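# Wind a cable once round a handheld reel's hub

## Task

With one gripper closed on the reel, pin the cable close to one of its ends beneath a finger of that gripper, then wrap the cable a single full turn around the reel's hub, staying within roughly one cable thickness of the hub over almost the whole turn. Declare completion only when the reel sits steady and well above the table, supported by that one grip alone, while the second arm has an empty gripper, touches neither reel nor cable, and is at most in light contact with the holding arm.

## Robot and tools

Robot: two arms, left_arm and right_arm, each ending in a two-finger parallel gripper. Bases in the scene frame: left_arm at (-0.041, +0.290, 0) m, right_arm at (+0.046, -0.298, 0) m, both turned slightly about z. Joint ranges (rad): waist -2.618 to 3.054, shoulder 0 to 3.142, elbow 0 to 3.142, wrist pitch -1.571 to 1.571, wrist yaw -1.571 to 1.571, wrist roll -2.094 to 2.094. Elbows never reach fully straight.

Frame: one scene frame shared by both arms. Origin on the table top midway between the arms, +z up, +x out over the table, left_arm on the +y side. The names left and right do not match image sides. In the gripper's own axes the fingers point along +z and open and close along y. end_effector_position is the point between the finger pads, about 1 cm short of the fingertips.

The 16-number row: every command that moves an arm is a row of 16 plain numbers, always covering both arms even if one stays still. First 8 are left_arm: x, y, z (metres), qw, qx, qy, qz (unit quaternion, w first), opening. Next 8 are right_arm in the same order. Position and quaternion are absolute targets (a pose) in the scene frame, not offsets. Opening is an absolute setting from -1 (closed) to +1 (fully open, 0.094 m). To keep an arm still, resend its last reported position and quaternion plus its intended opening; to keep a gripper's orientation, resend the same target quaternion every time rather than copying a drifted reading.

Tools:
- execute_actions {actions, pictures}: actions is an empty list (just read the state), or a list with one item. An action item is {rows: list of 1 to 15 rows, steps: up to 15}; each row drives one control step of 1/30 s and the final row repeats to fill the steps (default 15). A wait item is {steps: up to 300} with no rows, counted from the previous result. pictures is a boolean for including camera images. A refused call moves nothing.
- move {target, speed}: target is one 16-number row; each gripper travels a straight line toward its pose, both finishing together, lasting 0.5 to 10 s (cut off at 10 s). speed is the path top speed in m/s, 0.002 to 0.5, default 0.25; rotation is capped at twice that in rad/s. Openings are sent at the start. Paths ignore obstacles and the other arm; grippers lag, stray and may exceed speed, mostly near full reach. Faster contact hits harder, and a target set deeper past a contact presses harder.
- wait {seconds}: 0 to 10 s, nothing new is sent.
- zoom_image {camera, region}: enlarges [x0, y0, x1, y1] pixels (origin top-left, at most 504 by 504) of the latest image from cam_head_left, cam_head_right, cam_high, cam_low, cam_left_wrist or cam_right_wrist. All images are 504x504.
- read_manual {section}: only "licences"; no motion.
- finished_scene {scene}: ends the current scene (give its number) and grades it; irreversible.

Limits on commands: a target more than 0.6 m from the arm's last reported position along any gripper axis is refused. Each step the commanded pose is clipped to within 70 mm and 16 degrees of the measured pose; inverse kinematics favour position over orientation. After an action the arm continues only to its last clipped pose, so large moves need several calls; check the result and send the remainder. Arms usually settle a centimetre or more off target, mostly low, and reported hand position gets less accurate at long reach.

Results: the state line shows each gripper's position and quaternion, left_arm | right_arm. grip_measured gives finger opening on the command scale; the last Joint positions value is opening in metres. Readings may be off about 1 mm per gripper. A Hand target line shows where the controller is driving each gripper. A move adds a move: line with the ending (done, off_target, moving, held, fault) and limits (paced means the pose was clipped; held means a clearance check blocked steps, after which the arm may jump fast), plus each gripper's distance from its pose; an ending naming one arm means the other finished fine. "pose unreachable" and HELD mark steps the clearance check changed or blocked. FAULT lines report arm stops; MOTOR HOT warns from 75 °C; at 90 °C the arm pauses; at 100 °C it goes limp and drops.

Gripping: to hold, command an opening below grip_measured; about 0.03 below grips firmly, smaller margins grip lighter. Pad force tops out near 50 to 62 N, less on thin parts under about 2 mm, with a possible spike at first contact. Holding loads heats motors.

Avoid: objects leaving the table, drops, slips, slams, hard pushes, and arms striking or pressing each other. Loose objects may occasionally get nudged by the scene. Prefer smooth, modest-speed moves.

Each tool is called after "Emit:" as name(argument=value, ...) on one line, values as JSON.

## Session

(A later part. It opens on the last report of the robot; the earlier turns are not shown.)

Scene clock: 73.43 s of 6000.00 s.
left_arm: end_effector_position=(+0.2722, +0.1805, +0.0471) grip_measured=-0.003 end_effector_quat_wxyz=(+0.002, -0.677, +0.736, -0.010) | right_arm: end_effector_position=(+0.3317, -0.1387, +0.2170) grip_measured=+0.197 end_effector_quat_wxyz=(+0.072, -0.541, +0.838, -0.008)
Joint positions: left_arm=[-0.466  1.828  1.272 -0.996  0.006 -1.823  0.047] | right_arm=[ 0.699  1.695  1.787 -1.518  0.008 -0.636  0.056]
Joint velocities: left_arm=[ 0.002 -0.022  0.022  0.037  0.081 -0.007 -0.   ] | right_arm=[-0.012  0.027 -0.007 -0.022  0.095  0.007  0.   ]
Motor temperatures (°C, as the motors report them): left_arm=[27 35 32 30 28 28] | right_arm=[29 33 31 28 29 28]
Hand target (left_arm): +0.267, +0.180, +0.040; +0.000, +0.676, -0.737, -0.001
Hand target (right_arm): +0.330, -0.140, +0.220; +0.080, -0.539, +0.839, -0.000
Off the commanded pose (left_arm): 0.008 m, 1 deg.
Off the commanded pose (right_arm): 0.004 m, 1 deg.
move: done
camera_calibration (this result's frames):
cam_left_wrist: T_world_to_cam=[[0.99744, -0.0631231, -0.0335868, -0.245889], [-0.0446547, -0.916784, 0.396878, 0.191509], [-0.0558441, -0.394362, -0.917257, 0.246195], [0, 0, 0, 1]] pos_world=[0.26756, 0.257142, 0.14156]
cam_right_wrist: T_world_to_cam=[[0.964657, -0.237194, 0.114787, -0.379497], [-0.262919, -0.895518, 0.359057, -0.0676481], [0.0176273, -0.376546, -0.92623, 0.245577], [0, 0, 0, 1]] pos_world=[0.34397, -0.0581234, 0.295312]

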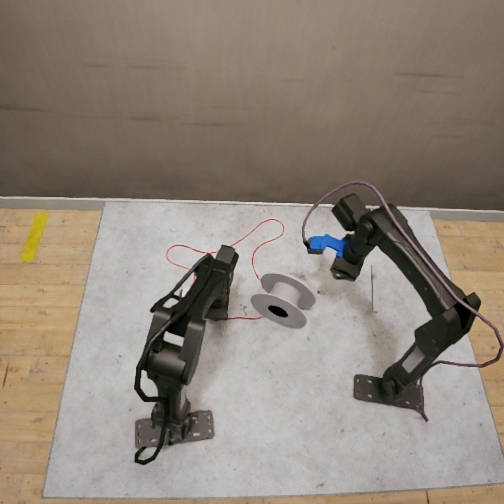

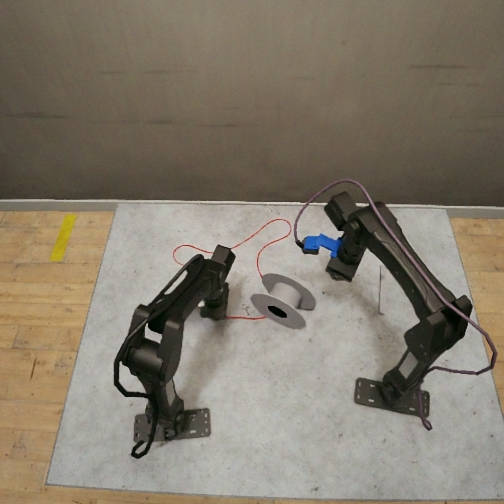

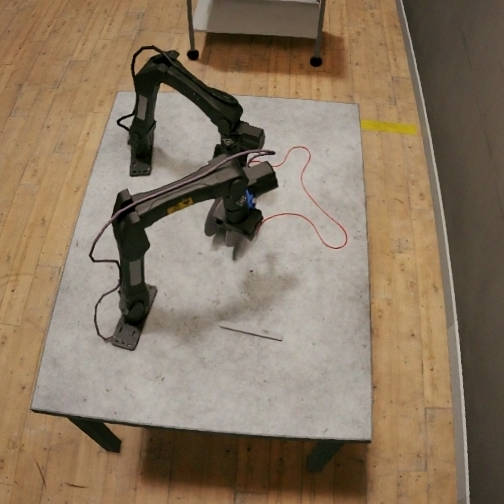

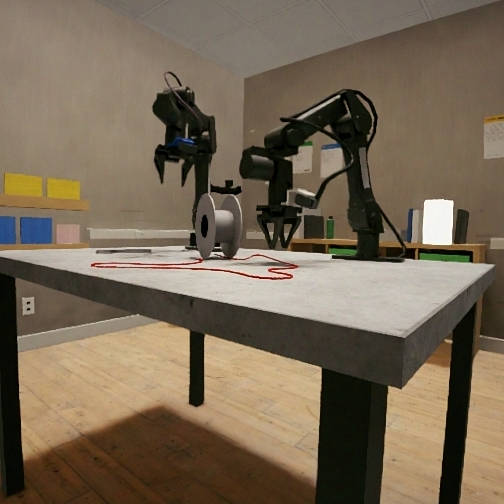

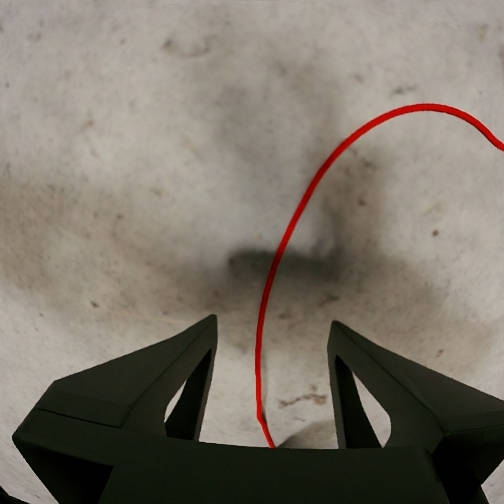

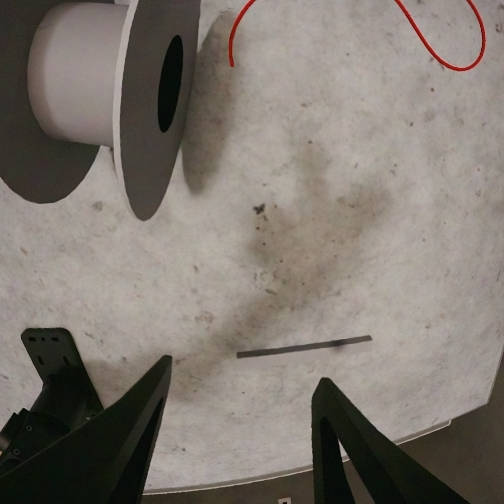

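Emit:
move(target=[0.266,0.17,0.0,0,-0.676,0.737,0,0,0.33,-0.14,0.22,0.08,-0.54,0.84,0,0.2], speed=0.1)

Emit:
move(target=[0.266,0.17,0.0,0,-0.676,0.737,0,-1,0.33,-0.14,0.22,0.08,-0.54,0.84,0,0.2])

Emit:
move(target=[0.28,0.27,0.08,0,-0.6,0.8,0,-1,0.33,-0.14,0.22,0.08,-0.54,0.84,0,0.2], speed=0.15)

Emit:
move(target=[0.37,0.22,0.19,0,-0.5,0.866,0,-1,0.33,-0.14,0.22,0.08,-0.54,0.84,0,0.2])

Scene clock: 78.67 s of 6000.00 s.
left_arm: end_effector_position=(+0.2687, +0.1714, +0.0108) grip_measured=-0.003 end_effector_quat_wxyz=(-0.000, -0.676, +0.736, -0.005) | right_arm: end_effector_position=(+0.3317, -0.1387, +0.2170) grip_measured=+0.197 end_effector_quat_wxyz=(+0.072, -0.541, +0.838, -0.008)
Joint positions: left_arm=[-0.496  1.888  1.195 -0.869  0.005 -1.852  0.047] | right_arm=[ 0.699  1.695  1.787 -1.518  0.008 -0.636  0.056]
Joint velocities: left_arm=[ 0.007  0.007  0.012 -0.022 -0.051  0.007  0.001] | right_arm=[-0.012  0.012  0.007 -0.007  0.037  0.007 -0.001]
Motor temperatures (°C, as the motors report them): left_arm=[27 35 32 30 28 28] | right_arm=[29 33 30 28 29 28]
Hand target (left_arm): +0.265, +0.170, +0.000; +0.000, +0.676, -0.737, -0.001
Hand target (right_arm): +0.330, -0.140, +0.220; +0.080, -0.539, +0.838, -0.001
Off the commanded pose (left_arm): 0.011 m, 1 deg.
Off the commanded pose (right_arm): 0.004 m, 1 deg.
move: off_target (left_arm)
camera_calibration (this result's frames):
cam_left_wrist: T_world_to_cam=[[0.997086, -0.0633185, -0.0425577, -0.243959], [-0.0415442, -0.918501, 0.393231, 0.196954], [-0.0639881, -0.390317, -0.918454, 0.210632], [0, 0, 0, 1]] pos_world=[0.264908, 0.247669, 0.105625]
cam_right_wrist: T_world_to_cam=[[0.964744, -0.236824, 0.114822, -0.379483], [-0.26259, -0.895599, 0.359095, -0.0677768], [0.017792, -0.376585, -0.926211, 0.245513], [0, 0, 0, 1]] pos_world=[0.343938, -0.058115, 0.295308]

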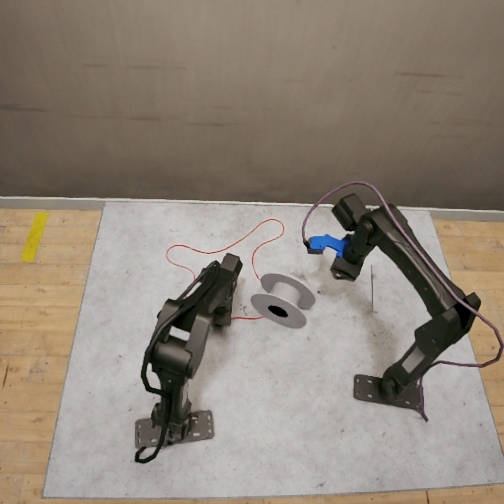

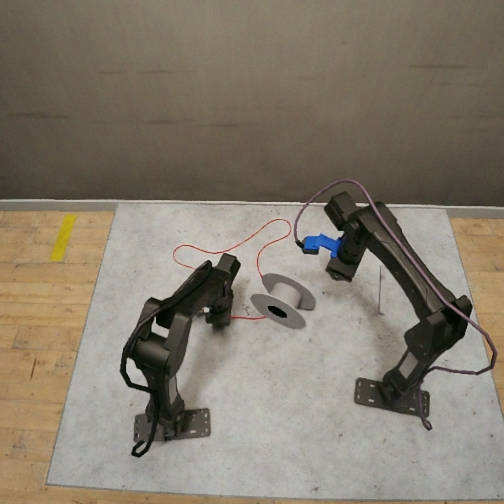

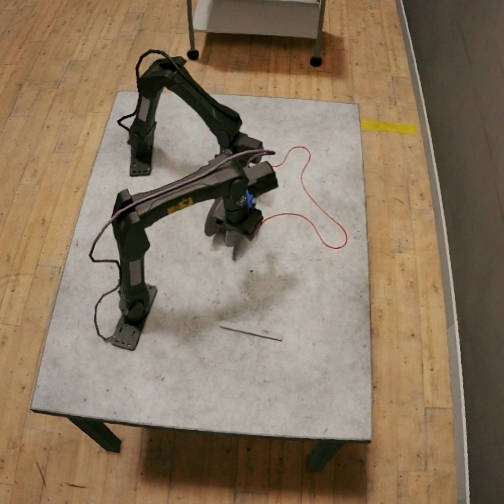

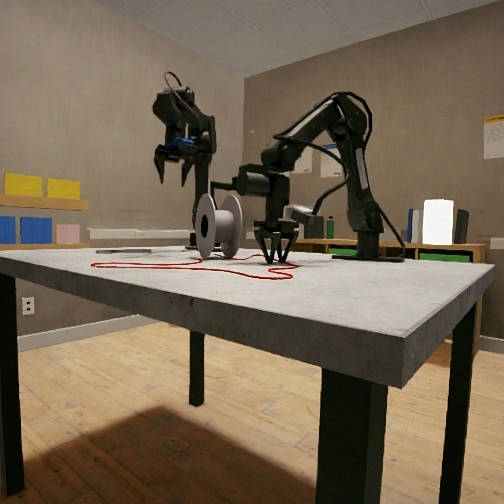

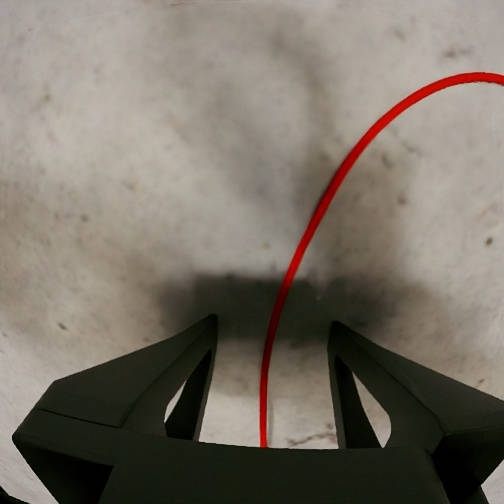

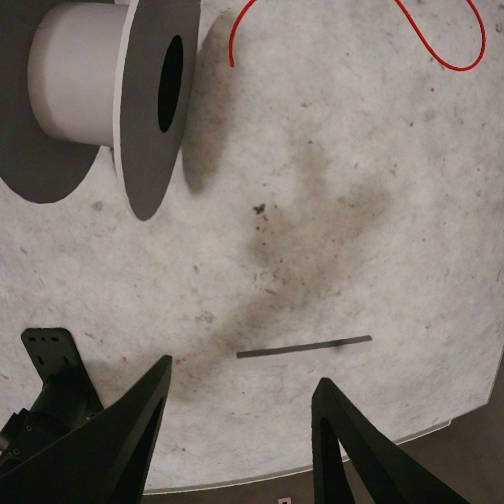

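Scene clock: 79.37 s of 6000.00 s.
left_arm: end_effector_position=(+0.2701, +0.1705, +0.0108) grip_measured=-0.953 end_effector_quat_wxyz=(+0.000, -0.677, +0.736, -0.009) | right_arm: end_effector_position=(+0.3317, -0.1387, +0.2170) grip_measured=+0.197 end_effector_quat_wxyz=(+0.072, -0.541, +0.838, -0.008)
Joint positions: left_arm=[-0.496  1.888  1.195 -0.862  0.007 -1.854  0.002] | right_arm=[ 0.699  1.695  1.787 -1.518  0.008 -0.636  0.056]
Joint velocities: left_arm=[-0.007 -0.002  0.007  0.007 -0.007 -0.007 -0.   ] | right_arm=[ 0.007 -0.012 -0.012  0.051  0.037  0.051 -0.001]
Motor temperatures (°C, as the motors report them): left_arm=[27 35 32 30 28 28] | right_arm=[29 33 30 28 29 28]
Hand target (left_arm): +0.266, +0.170, +0.000; +0.000, +0.676, -0.737, -0.000
Hand target (right_arm): +0.330, -0.140, +0.220; +0.080, -0.539, +0.839, -0.001
Off the commanded pose (left_arm): 0.012 m, 1 deg.
Off the commanded pose (right_arm): 0.004 m, 1 deg.
move: off_target (left_arm)
camera_calibration (this result's frames):
cam_left_wrist: T_world_to_cam=[[0.9974, -0.0620081, -0.0367079, -0.245835], [-0.0423741, -0.916741, 0.397228, 0.195975], [-0.058283, -0.39464, -0.916985, 0.209537], [0, 0, 0, 1]] pos_world=[0.265713, 0.247107, 0.105272]
cam_right_wrist: T_world_to_cam=[[0.964744, -0.236824, 0.114822, -0.379483], [-0.26259, -0.895599, 0.359095, -0.0677768], [0.017792, -0.376585, -0.926211, 0.245513], [0, 0, 0, 1]] pos_world=[0.343938, -0.058115, 0.295308]

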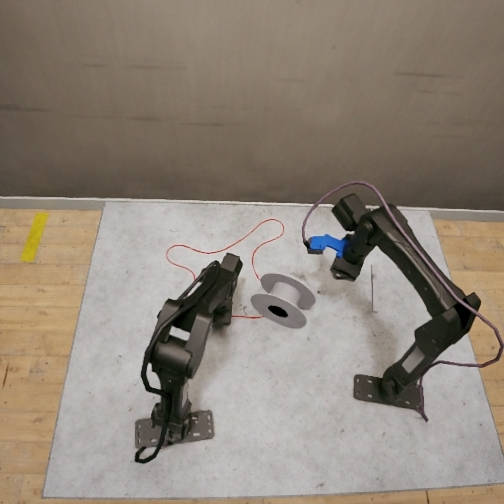

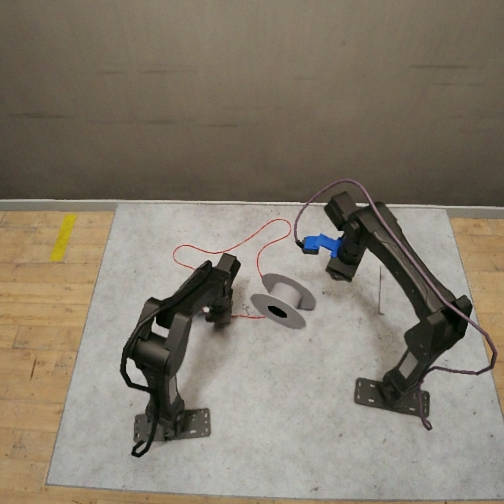

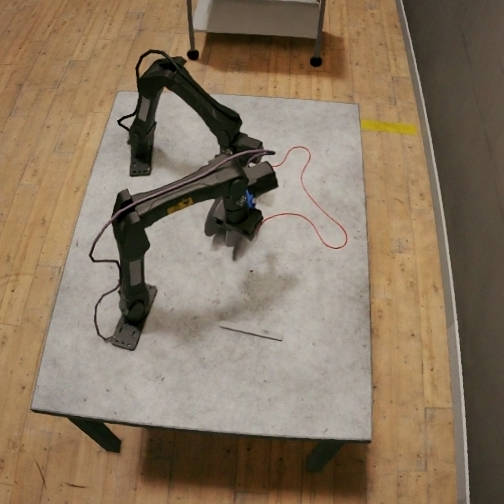

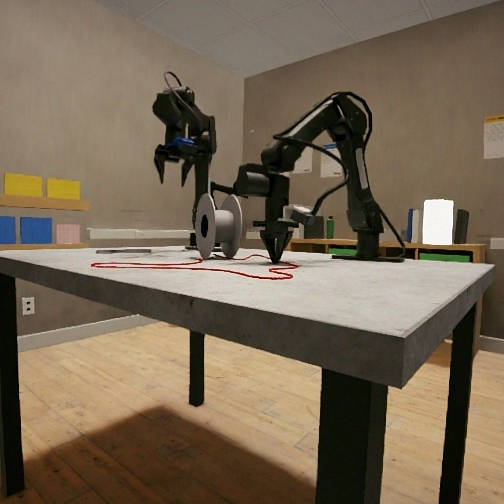

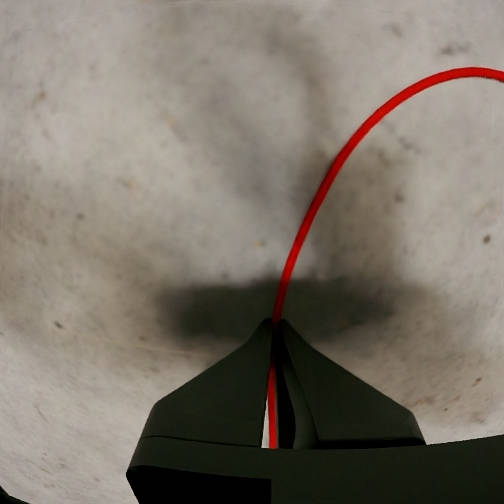

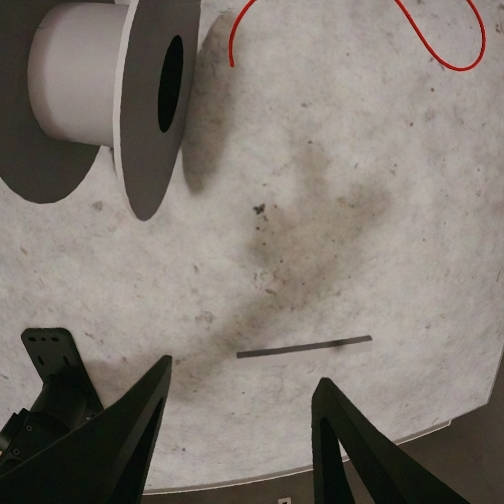

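Scene clock: 80.80 s of 6000.00 s.
left_arm: end_effector_position=(+0.2763, +0.2682, +0.0666) grip_measured=-0.953 end_effector_quat_wxyz=(-0.013, -0.601, +0.799, +0.007) | right_arm: end_effector_position=(+0.3317, -0.1386, +0.2170) grip_measured=+0.197 end_effector_quat_wxyz=(+0.072, -0.541, +0.838, -0.008)
Joint positions: left_arm=[-0.198  1.801  1.317 -1.116  0.006 -1.358  0.002] | right_arm=[ 0.699  1.695  1.787 -1.518  0.007 -0.636  0.056]
Joint velocities: left_arm=[ 0.012 -0.007 -0.012 -0.007  0.022  0.022 -0.   ] | right_arm=[-0.002  0.007  0.007  0.051 -0.007 -0.037 -0.002]
Motor temperatures (°C, as the motors report them): left_arm=[27 35 32 30 28 28] | right_arm=[29 33 30 28 29 28]
Hand target (left_arm): +0.282, +0.270, +0.080; +0.001, -0.600, +0.800, -0.002
Hand target (right_arm): +0.330, -0.140, +0.220; +0.080, -0.539, +0.838, -0.000
Off the commanded pose (left_arm): 0.014 m, 2 deg.
Off the commanded pose (right_arm): 0.004 m, 1 deg.
move: off_target (left_arm)
camera_calibration (this result's frames):
cam_left_wrist: T_world_to_cam=[[0.963716, -0.255771, -0.0763761, -0.179972], [-0.205962, -0.894518, 0.396759, 0.302934], [-0.169799, -0.366632, -0.91474, 0.322769], [0, 0, 0, 1]] pos_world=[0.290641, 0.343285, 0.161312]
cam_right_wrist: T_world_to_cam=[[0.964778, -0.236809, 0.114566, -0.37939], [-0.262474, -0.895732, 0.358848, -0.0677354], [0.0176419, -0.376279, -0.926338, 0.245655], [0, 0, 0, 1]] pos_world=[0.343915, -0.0580807, 0.295332]

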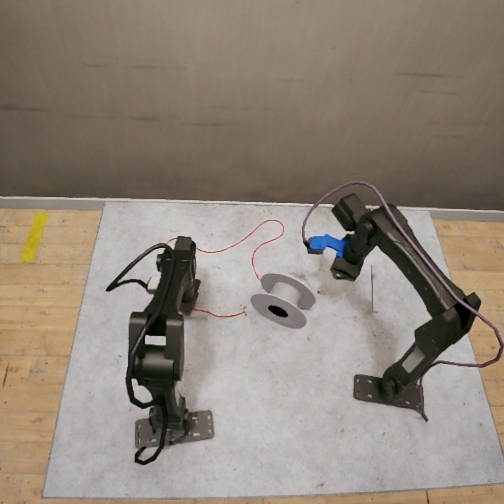

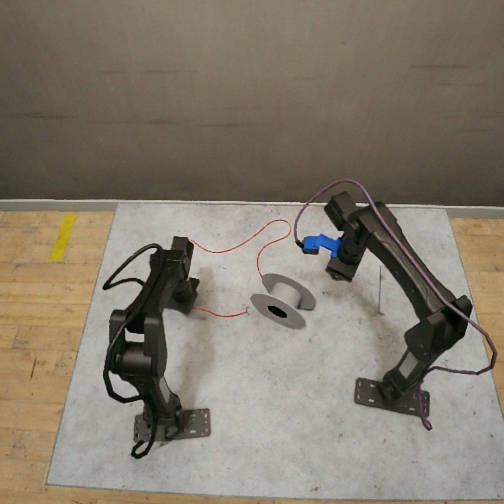

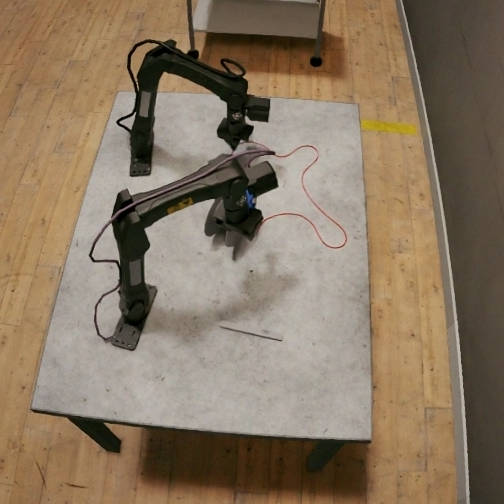

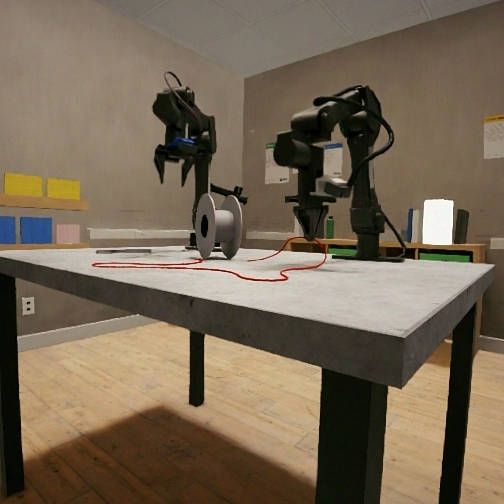

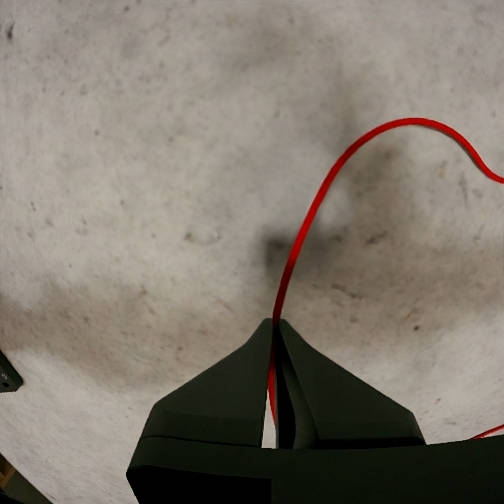

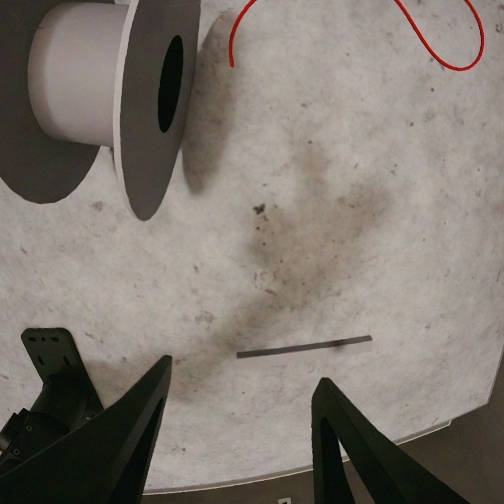

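Scene clock: 82.10 s of 6000.00 s.
left_arm: end_effector_position=(+0.3679, +0.2203, +0.1869) grip_measured=-0.954 end_effector_quat_wxyz=(+0.042, -0.505, +0.861, -0.039) | right_arm: end_effector_position=(+0.3317, -0.1386, +0.2170) grip_measured=+0.197 end_effector_quat_wxyz=(+0.072, -0.541, +0.838, -0.008)
Joint positions: left_arm=[-0.298  2.079  2.18  -1.557  0.006 -1.229  0.002] | right_arm=[ 0.699  1.695  1.787 -1.518  0.007 -0.636  0.056]
Joint velocities: left_arm=[-0.002  0.002  0.007  0.081 -0.037 -0.081 -0.   ] | right_arm=[-0.017 -0.017  0.007 -0.022 -0.037 -0.051 -0.001]
Motor temperatures (°C, as the motors report them): left_arm=[27 35 32 30 28 28] | right_arm=[29 33 30 28 29 28]
Hand target (left_arm): +0.368, +0.218, +0.189; +0.043, -0.499, +0.865, -0.036
Hand target (right_arm): +0.330, -0.140, +0.220; +0.080, -0.539, +0.839, -0.000
Off the commanded pose (left_arm): 0.004 m, 7 deg.
Off the commanded pose (right_arm): 0.004 m, 1 deg.
joint sent to its limit (left arm) — the command would take joint 4 (wrist pitch) past its lower limit, so that joint was sent only as far as its limit.
move: off_target (left_arm)
camera_calibration (this result's frames):
cam_left_wrist: T_world_to_cam=[[0.881177, -0.468831, 0.0610275, -0.219646], [-0.457697, -0.813566, 0.358642, 0.313162], [-0.118493, -0.343959, -0.931478, 0.410089], [0, 0, 0, 1]] pos_world=[0.385473, 0.292855, 0.28308]
cam_right_wrist: T_world_to_cam=[[0.964778, -0.236809, 0.114566, -0.37939], [-0.262474, -0.895732, 0.358848, -0.0677354], [0.0176419, -0.376279, -0.926338, 0.245655], [0, 0, 0, 1]] pos_world=[0.343915, -0.0580807, 0.295332]

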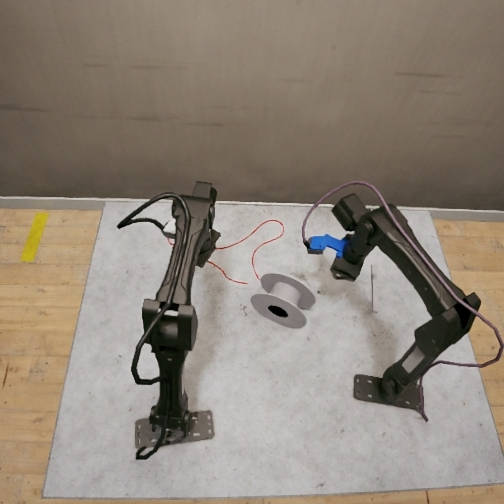

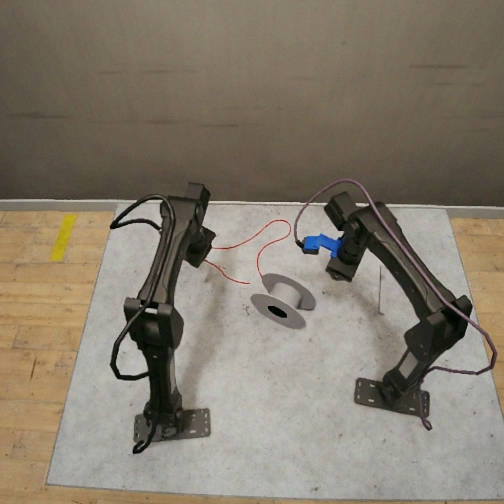

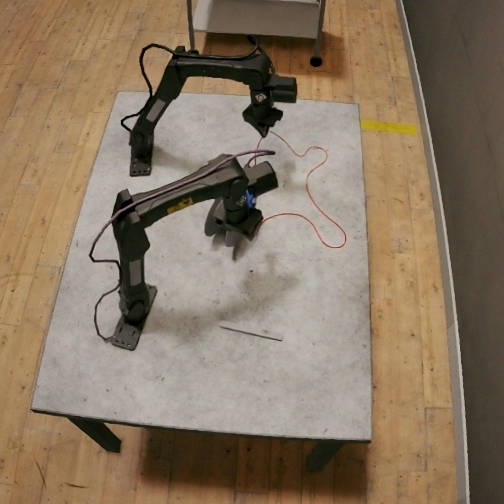

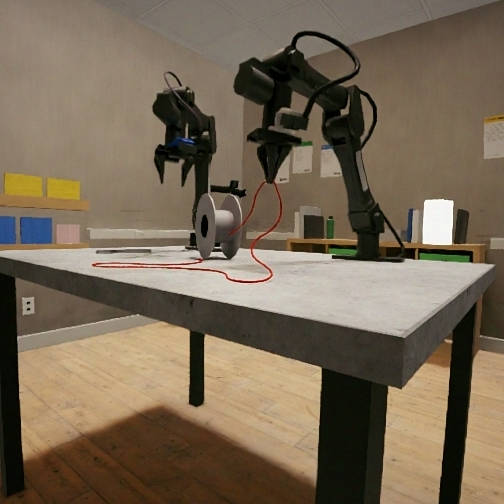

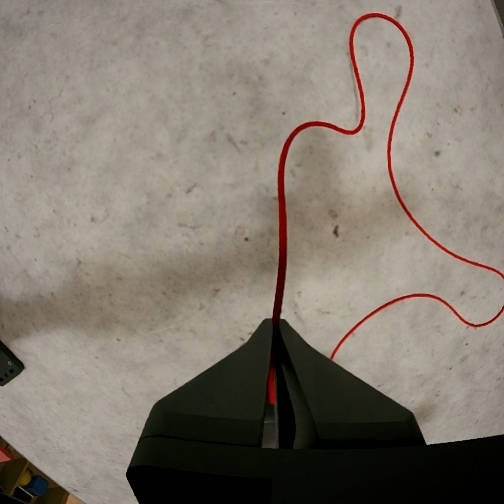

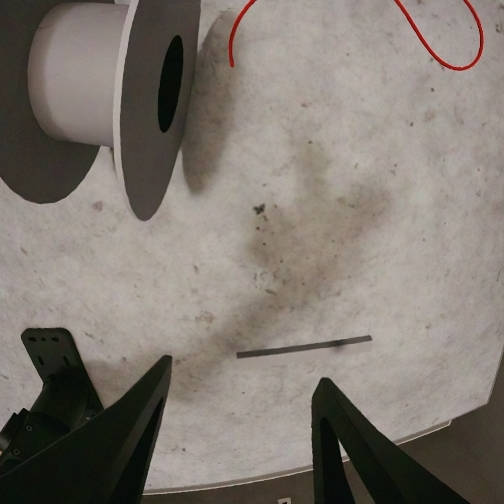

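Emit:
move(target=[0.37,0.16,0.25,-0.296,-0.47,0.814,-0.171,-1,0.33,-0.2,0.22,0.08,-0.54,0.84,0,0.2])

Emit:
move(target=[0.35,0.09,0.24,-0.296,-0.47,0.814,-0.171,-1,0.33,-0.2,0.22,0.08,-0.54,0.84,0,0.2], speed=0.12)

Scene clock: 89.17 s of 6000.00 s.
left_arm: end_effector_position=(+0.3692, +0.1579, +0.2424) grip_measured=-0.953 end_effector_quat_wxyz=(-0.148, -0.525, +0.778, -0.313) | right_arm: end_effector_position=(+0.3329, -0.2003, +0.2181) grip_measured=+0.197 end_effector_quat_wxyz=(+0.071, -0.540, +0.839, -0.010)
Joint positions: left_arm=[-0.177  2.079  2.237 -1.56   0.691 -1.295  0.002] | right_arm=[ 0.505  1.605  1.694 -1.517 -0.016 -0.826  0.056]
Joint velocities: left_arm=[-0.002 -0.002 -0.002  0.051 -0.007 -0.007 -0.001] | right_arm=[-0.017 -0.007 -0.007  0.037  0.037 -0.051  0.   ]
Motor temperatures (°C, as the motors report them): left_arm=[27 35 32 30 28 28] | right_arm=[29 33 30 28 29 28]
Hand target (left_arm): +0.369, +0.160, +0.251; -0.148, -0.527, +0.773, -0.322
Hand target (right_arm): +0.330, -0.200, +0.220; +0.079, -0.539, +0.839, -0.003
Off the commanded pose (left_arm): 0.008 m, 25 deg; orientation clipped at the last step of the last action.
Off the commanded pose (right_arm): 0.004 m, 2 deg.
joint sent to its limit (left arm) — the command would take joint 4 (wrist pitch) past its lower limit, so that joint was sent only as far as its limit.
move: off_target (left_arm); limits=paced
camera_calibration (this result's frames):
cam_left_wrist: T_world_to_cam=[[0.920863, -0.269087, 0.282139, -0.353265], [-0.37675, -0.427889, 0.821566, 0.0400783], [-0.100349, -0.862846, -0.495406, 0.410046], [0, 0, 0, 1]] pos_world=[0.381556, 0.275896, 0.269882]
cam_right_wrist: T_world_to_cam=[[0.964033, -0.239035, 0.116199, -0.395865], [-0.265236, -0.893235, 0.363016, -0.122529], [0.0170196, -0.380779, -0.924509, 0.222348], [0, 0, 0, 1]] pos_world=[0.345343, -0.119408, 0.296041]

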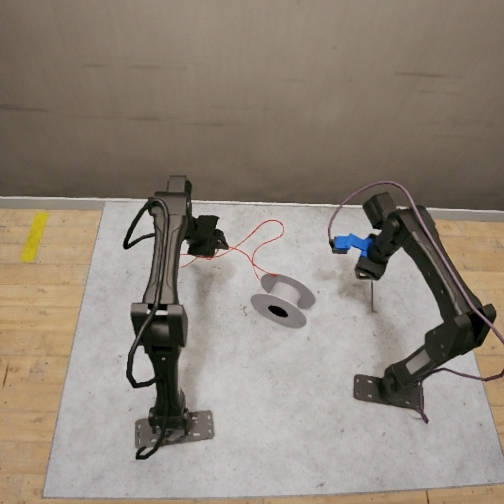

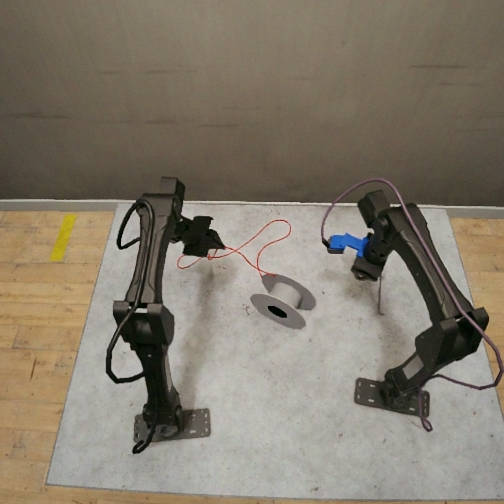

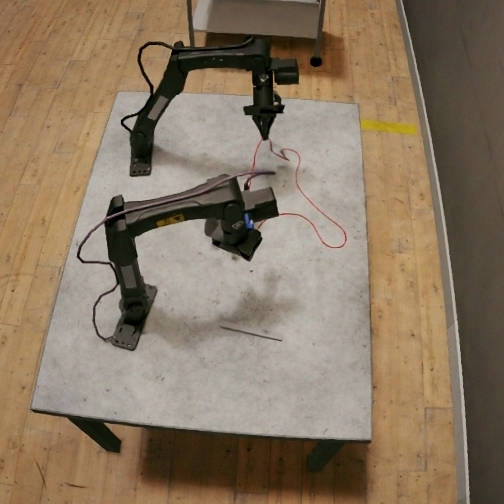

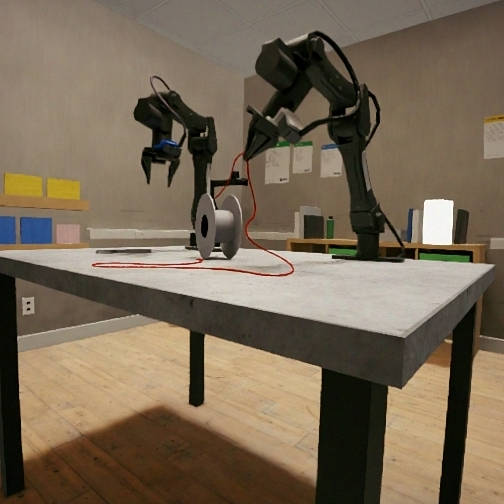

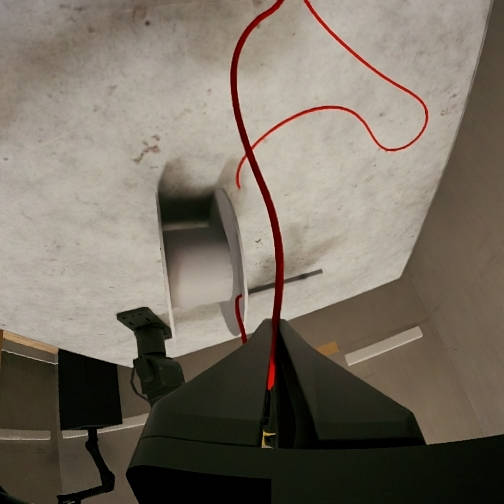

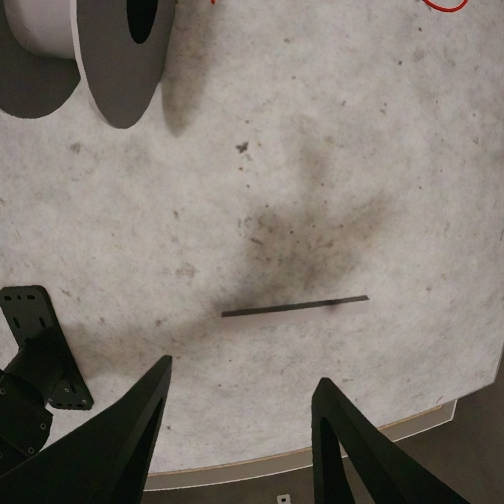

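Scene clock: 91.30 s of 6000.00 s.
left_arm: end_effector_position=(+0.3477, +0.0953, +0.2320) grip_measured=-0.953 end_effector_quat_wxyz=(-0.205, -0.517, +0.781, -0.285) | right_arm: end_effector_position=(+0.3326, -0.1993, +0.2181) grip_measured=+0.197 end_effector_quat_wxyz=(+0.072, -0.541, +0.838, -0.008)
Joint positions: left_arm=[-0.327  2.11   2.237 -1.56   0.706 -1.419  0.002] | right_arm=[ 0.505  1.605  1.694 -1.517 -0.021 -0.828  0.056]
Joint velocities: left_arm=[-0.022 -0.002  0.012 -0.051 -0.022 -0.022 -0.   ] | right_arm=[-0.012 -0.022 -0.007 -0.066 -0.022 -0.066 -0.002]
Motor temperatures (°C, as the motors report them): left_arm=[27 35 32 30 28 28] | right_arm=[29 33 30 28 29 28]
Hand target (left_arm): +0.348, +0.090, +0.239; -0.207, -0.513, +0.780, -0.292
Hand target (right_arm): +0.330, -0.200, +0.220; +0.080, -0.539, +0.838, -0.000
Off the commanded pose (left_arm): 0.010 m, 18 deg; orientation clipped at the last step of the last action.
Off the commanded pose (right_arm): 0.003 m, 1 deg.
joint sent to its limit (left arm) — the command would take joint 4 (wrist pitch) past its lower limit, so that joint was sent only as far as its limit.
move: off_target (left_arm); limits=paced
camera_calibration (this result's frames):
cam_left_wrist: T_world_to_cam=[[0.929987, -0.31943, 0.181904, -0.322479], [-0.305052, -0.394533, 0.866768, -0.0248609], [-0.205105, -0.861573, -0.464353, 0.377838], [0, 0, 0, 1]] pos_world=[0.369814, 0.212717, 0.255659]
cam_right_wrist: T_world_to_cam=[[0.964865, -0.23702, 0.11339, -0.39459], [-0.262227, -0.895802, 0.358854, -0.122361], [0.0165195, -0.37598, -0.92648, 0.224292], [0, 0, 0, 1]] pos_world=[0.344934, -0.118808, 0.296454]

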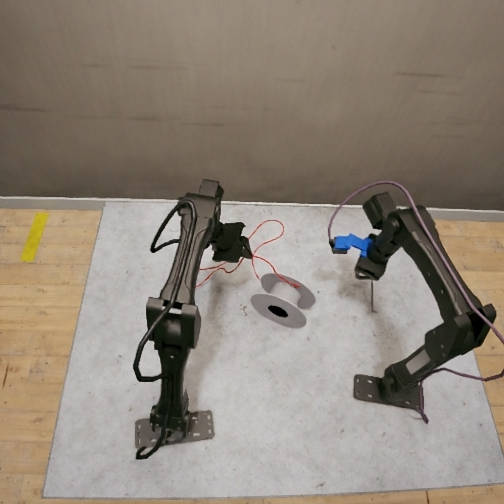

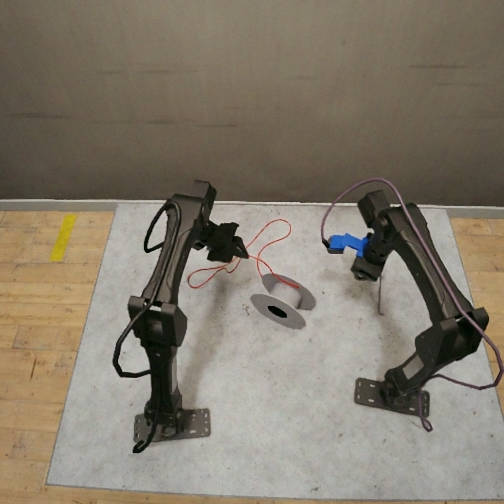

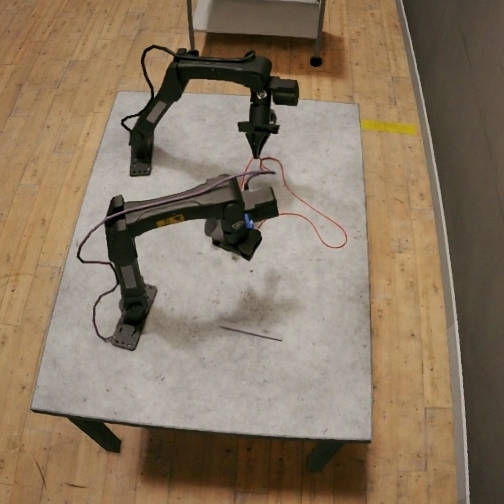

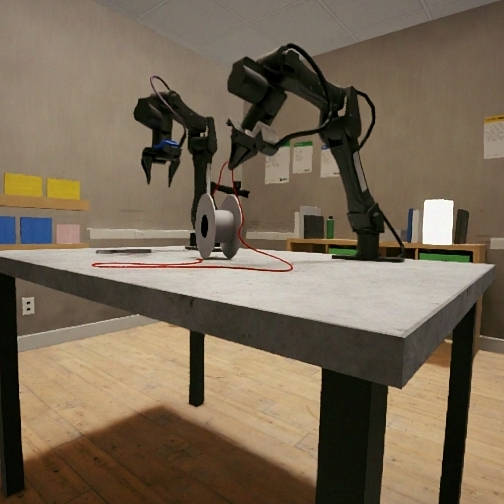

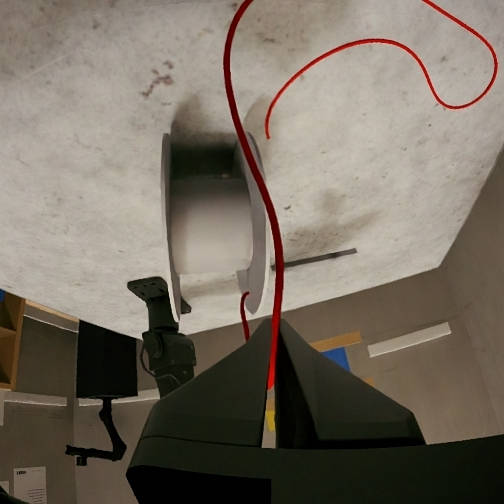

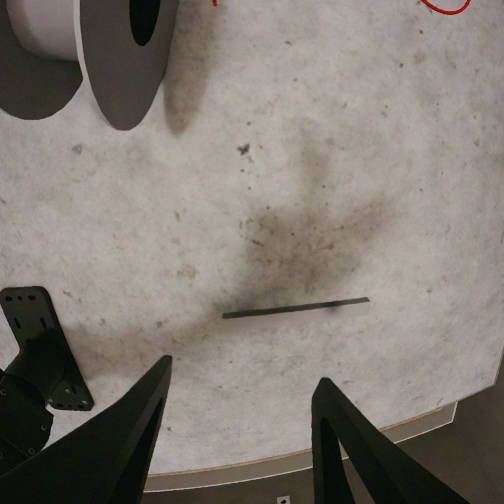

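Lower, then bring right over for a view.

Emit:
move(target=[0.345,0.095,0.15,-0.21,-0.515,0.78,-0.285,-1,0.32,-0.10,0.23,0.08,-0.54,0.84,0,0.2], speed=0.08)

Scene clock: 96.97 s of 6000.00 s.
left_arm: end_effector_position=(+0.3475, +0.0953, +0.1415) grip_measured=-0.953 end_effector_quat_wxyz=(-0.216, -0.522, +0.778, -0.274) | right_arm: end_effector_position=(+0.3189, -0.1013, +0.2288) grip_measured=+0.197 end_effector_quat_wxyz=(+0.084, -0.540, +0.837, +0.007)
Joint positions: left_arm=[-0.327  2.067  1.809 -1.211  0.707 -1.416  0.002] | right_arm=[ 0.808  1.726  1.869 -1.546 -0.006 -0.526  0.056]
Joint velocities: left_arm=[-0.012  0.007 -0.002  0.007 -0.022 -0.007 -0.   ] | right_arm=[-0.002  0.007  0.002  0.007 -0.095  0.066  0.   ]
Motor temperatures (°C, as the motors report them): left_arm=[27 35 32 30 28 28] | right_arm=[29 33 30 28 29 28]
Hand target (left_arm): +0.345, +0.095, +0.150; -0.210, -0.515, +0.781, -0.285
Hand target (right_arm): +0.320, -0.100, +0.230; +0.082, -0.539, +0.838, +0.004
Off the commanded pose (left_arm): 0.009 m, 2 deg.
Off the commanded pose (right_arm): 0.002 m, 1 deg.
joint sent to its limit (right arm) — the command would take joint 4 (wrist pitch) past its lower limit, so that joint was sent only as far as its limit.
move: done
camera_calibration (this result's frames):
cam_left_wrist: T_world_to_cam=[[0.934728, -0.322685, 0.148858, -0.302473], [-0.277004, -0.399209, 0.874015, 0.0431259], [-0.222606, -0.8582, -0.462536, 0.341235], [0, 0, 0, 1]] pos_world=[0.370637, 0.212461, 0.165166]
cam_right_wrist: T_world_to_cam=[[0.964804, -0.239276, 0.109091, -0.358598], [-0.262074, -0.909109, 0.323788, -0.0354007], [0.0217004, -0.340982, -0.939819, 0.27624], [0, 0, 0, 1]] pos_world=[0.330705, -0.0237941, 0.310198]

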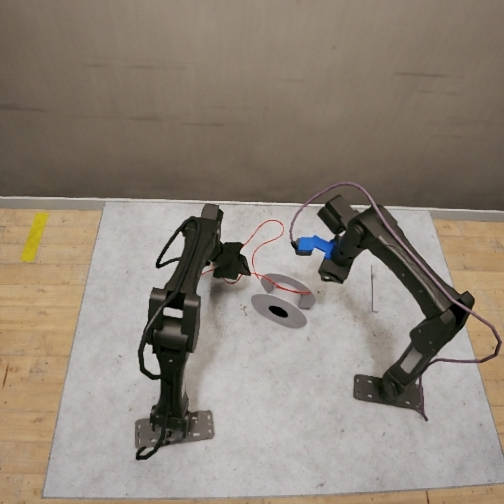

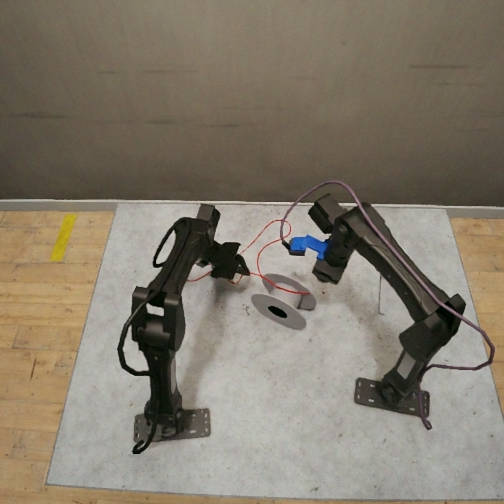

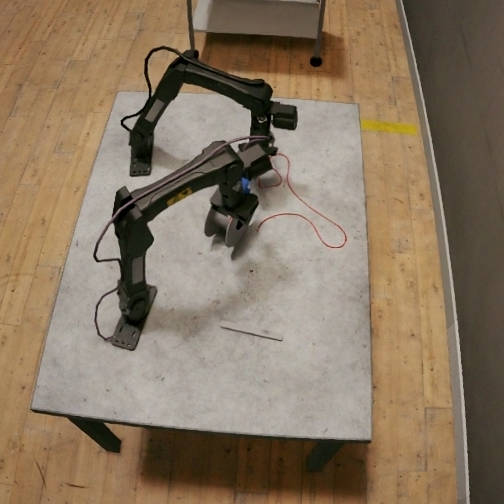

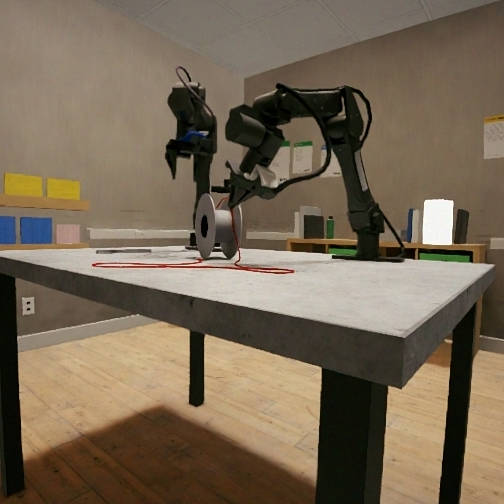

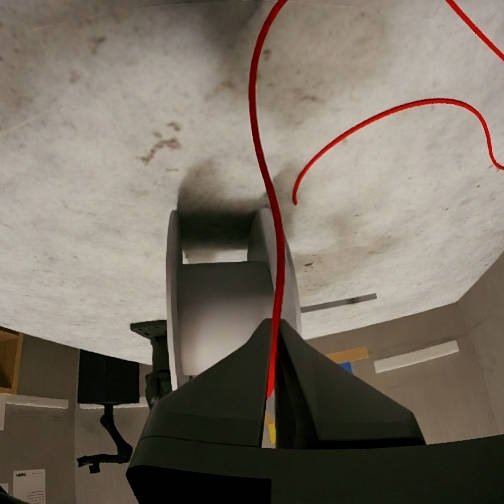

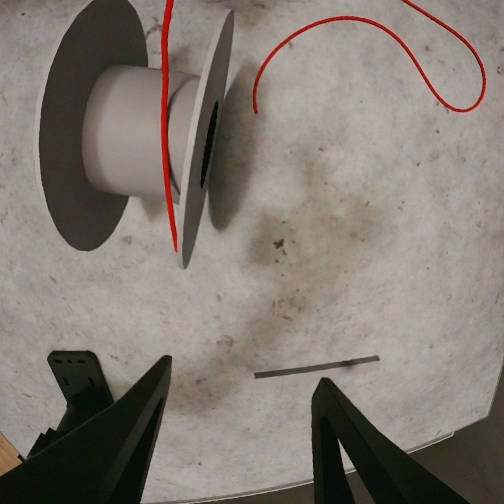

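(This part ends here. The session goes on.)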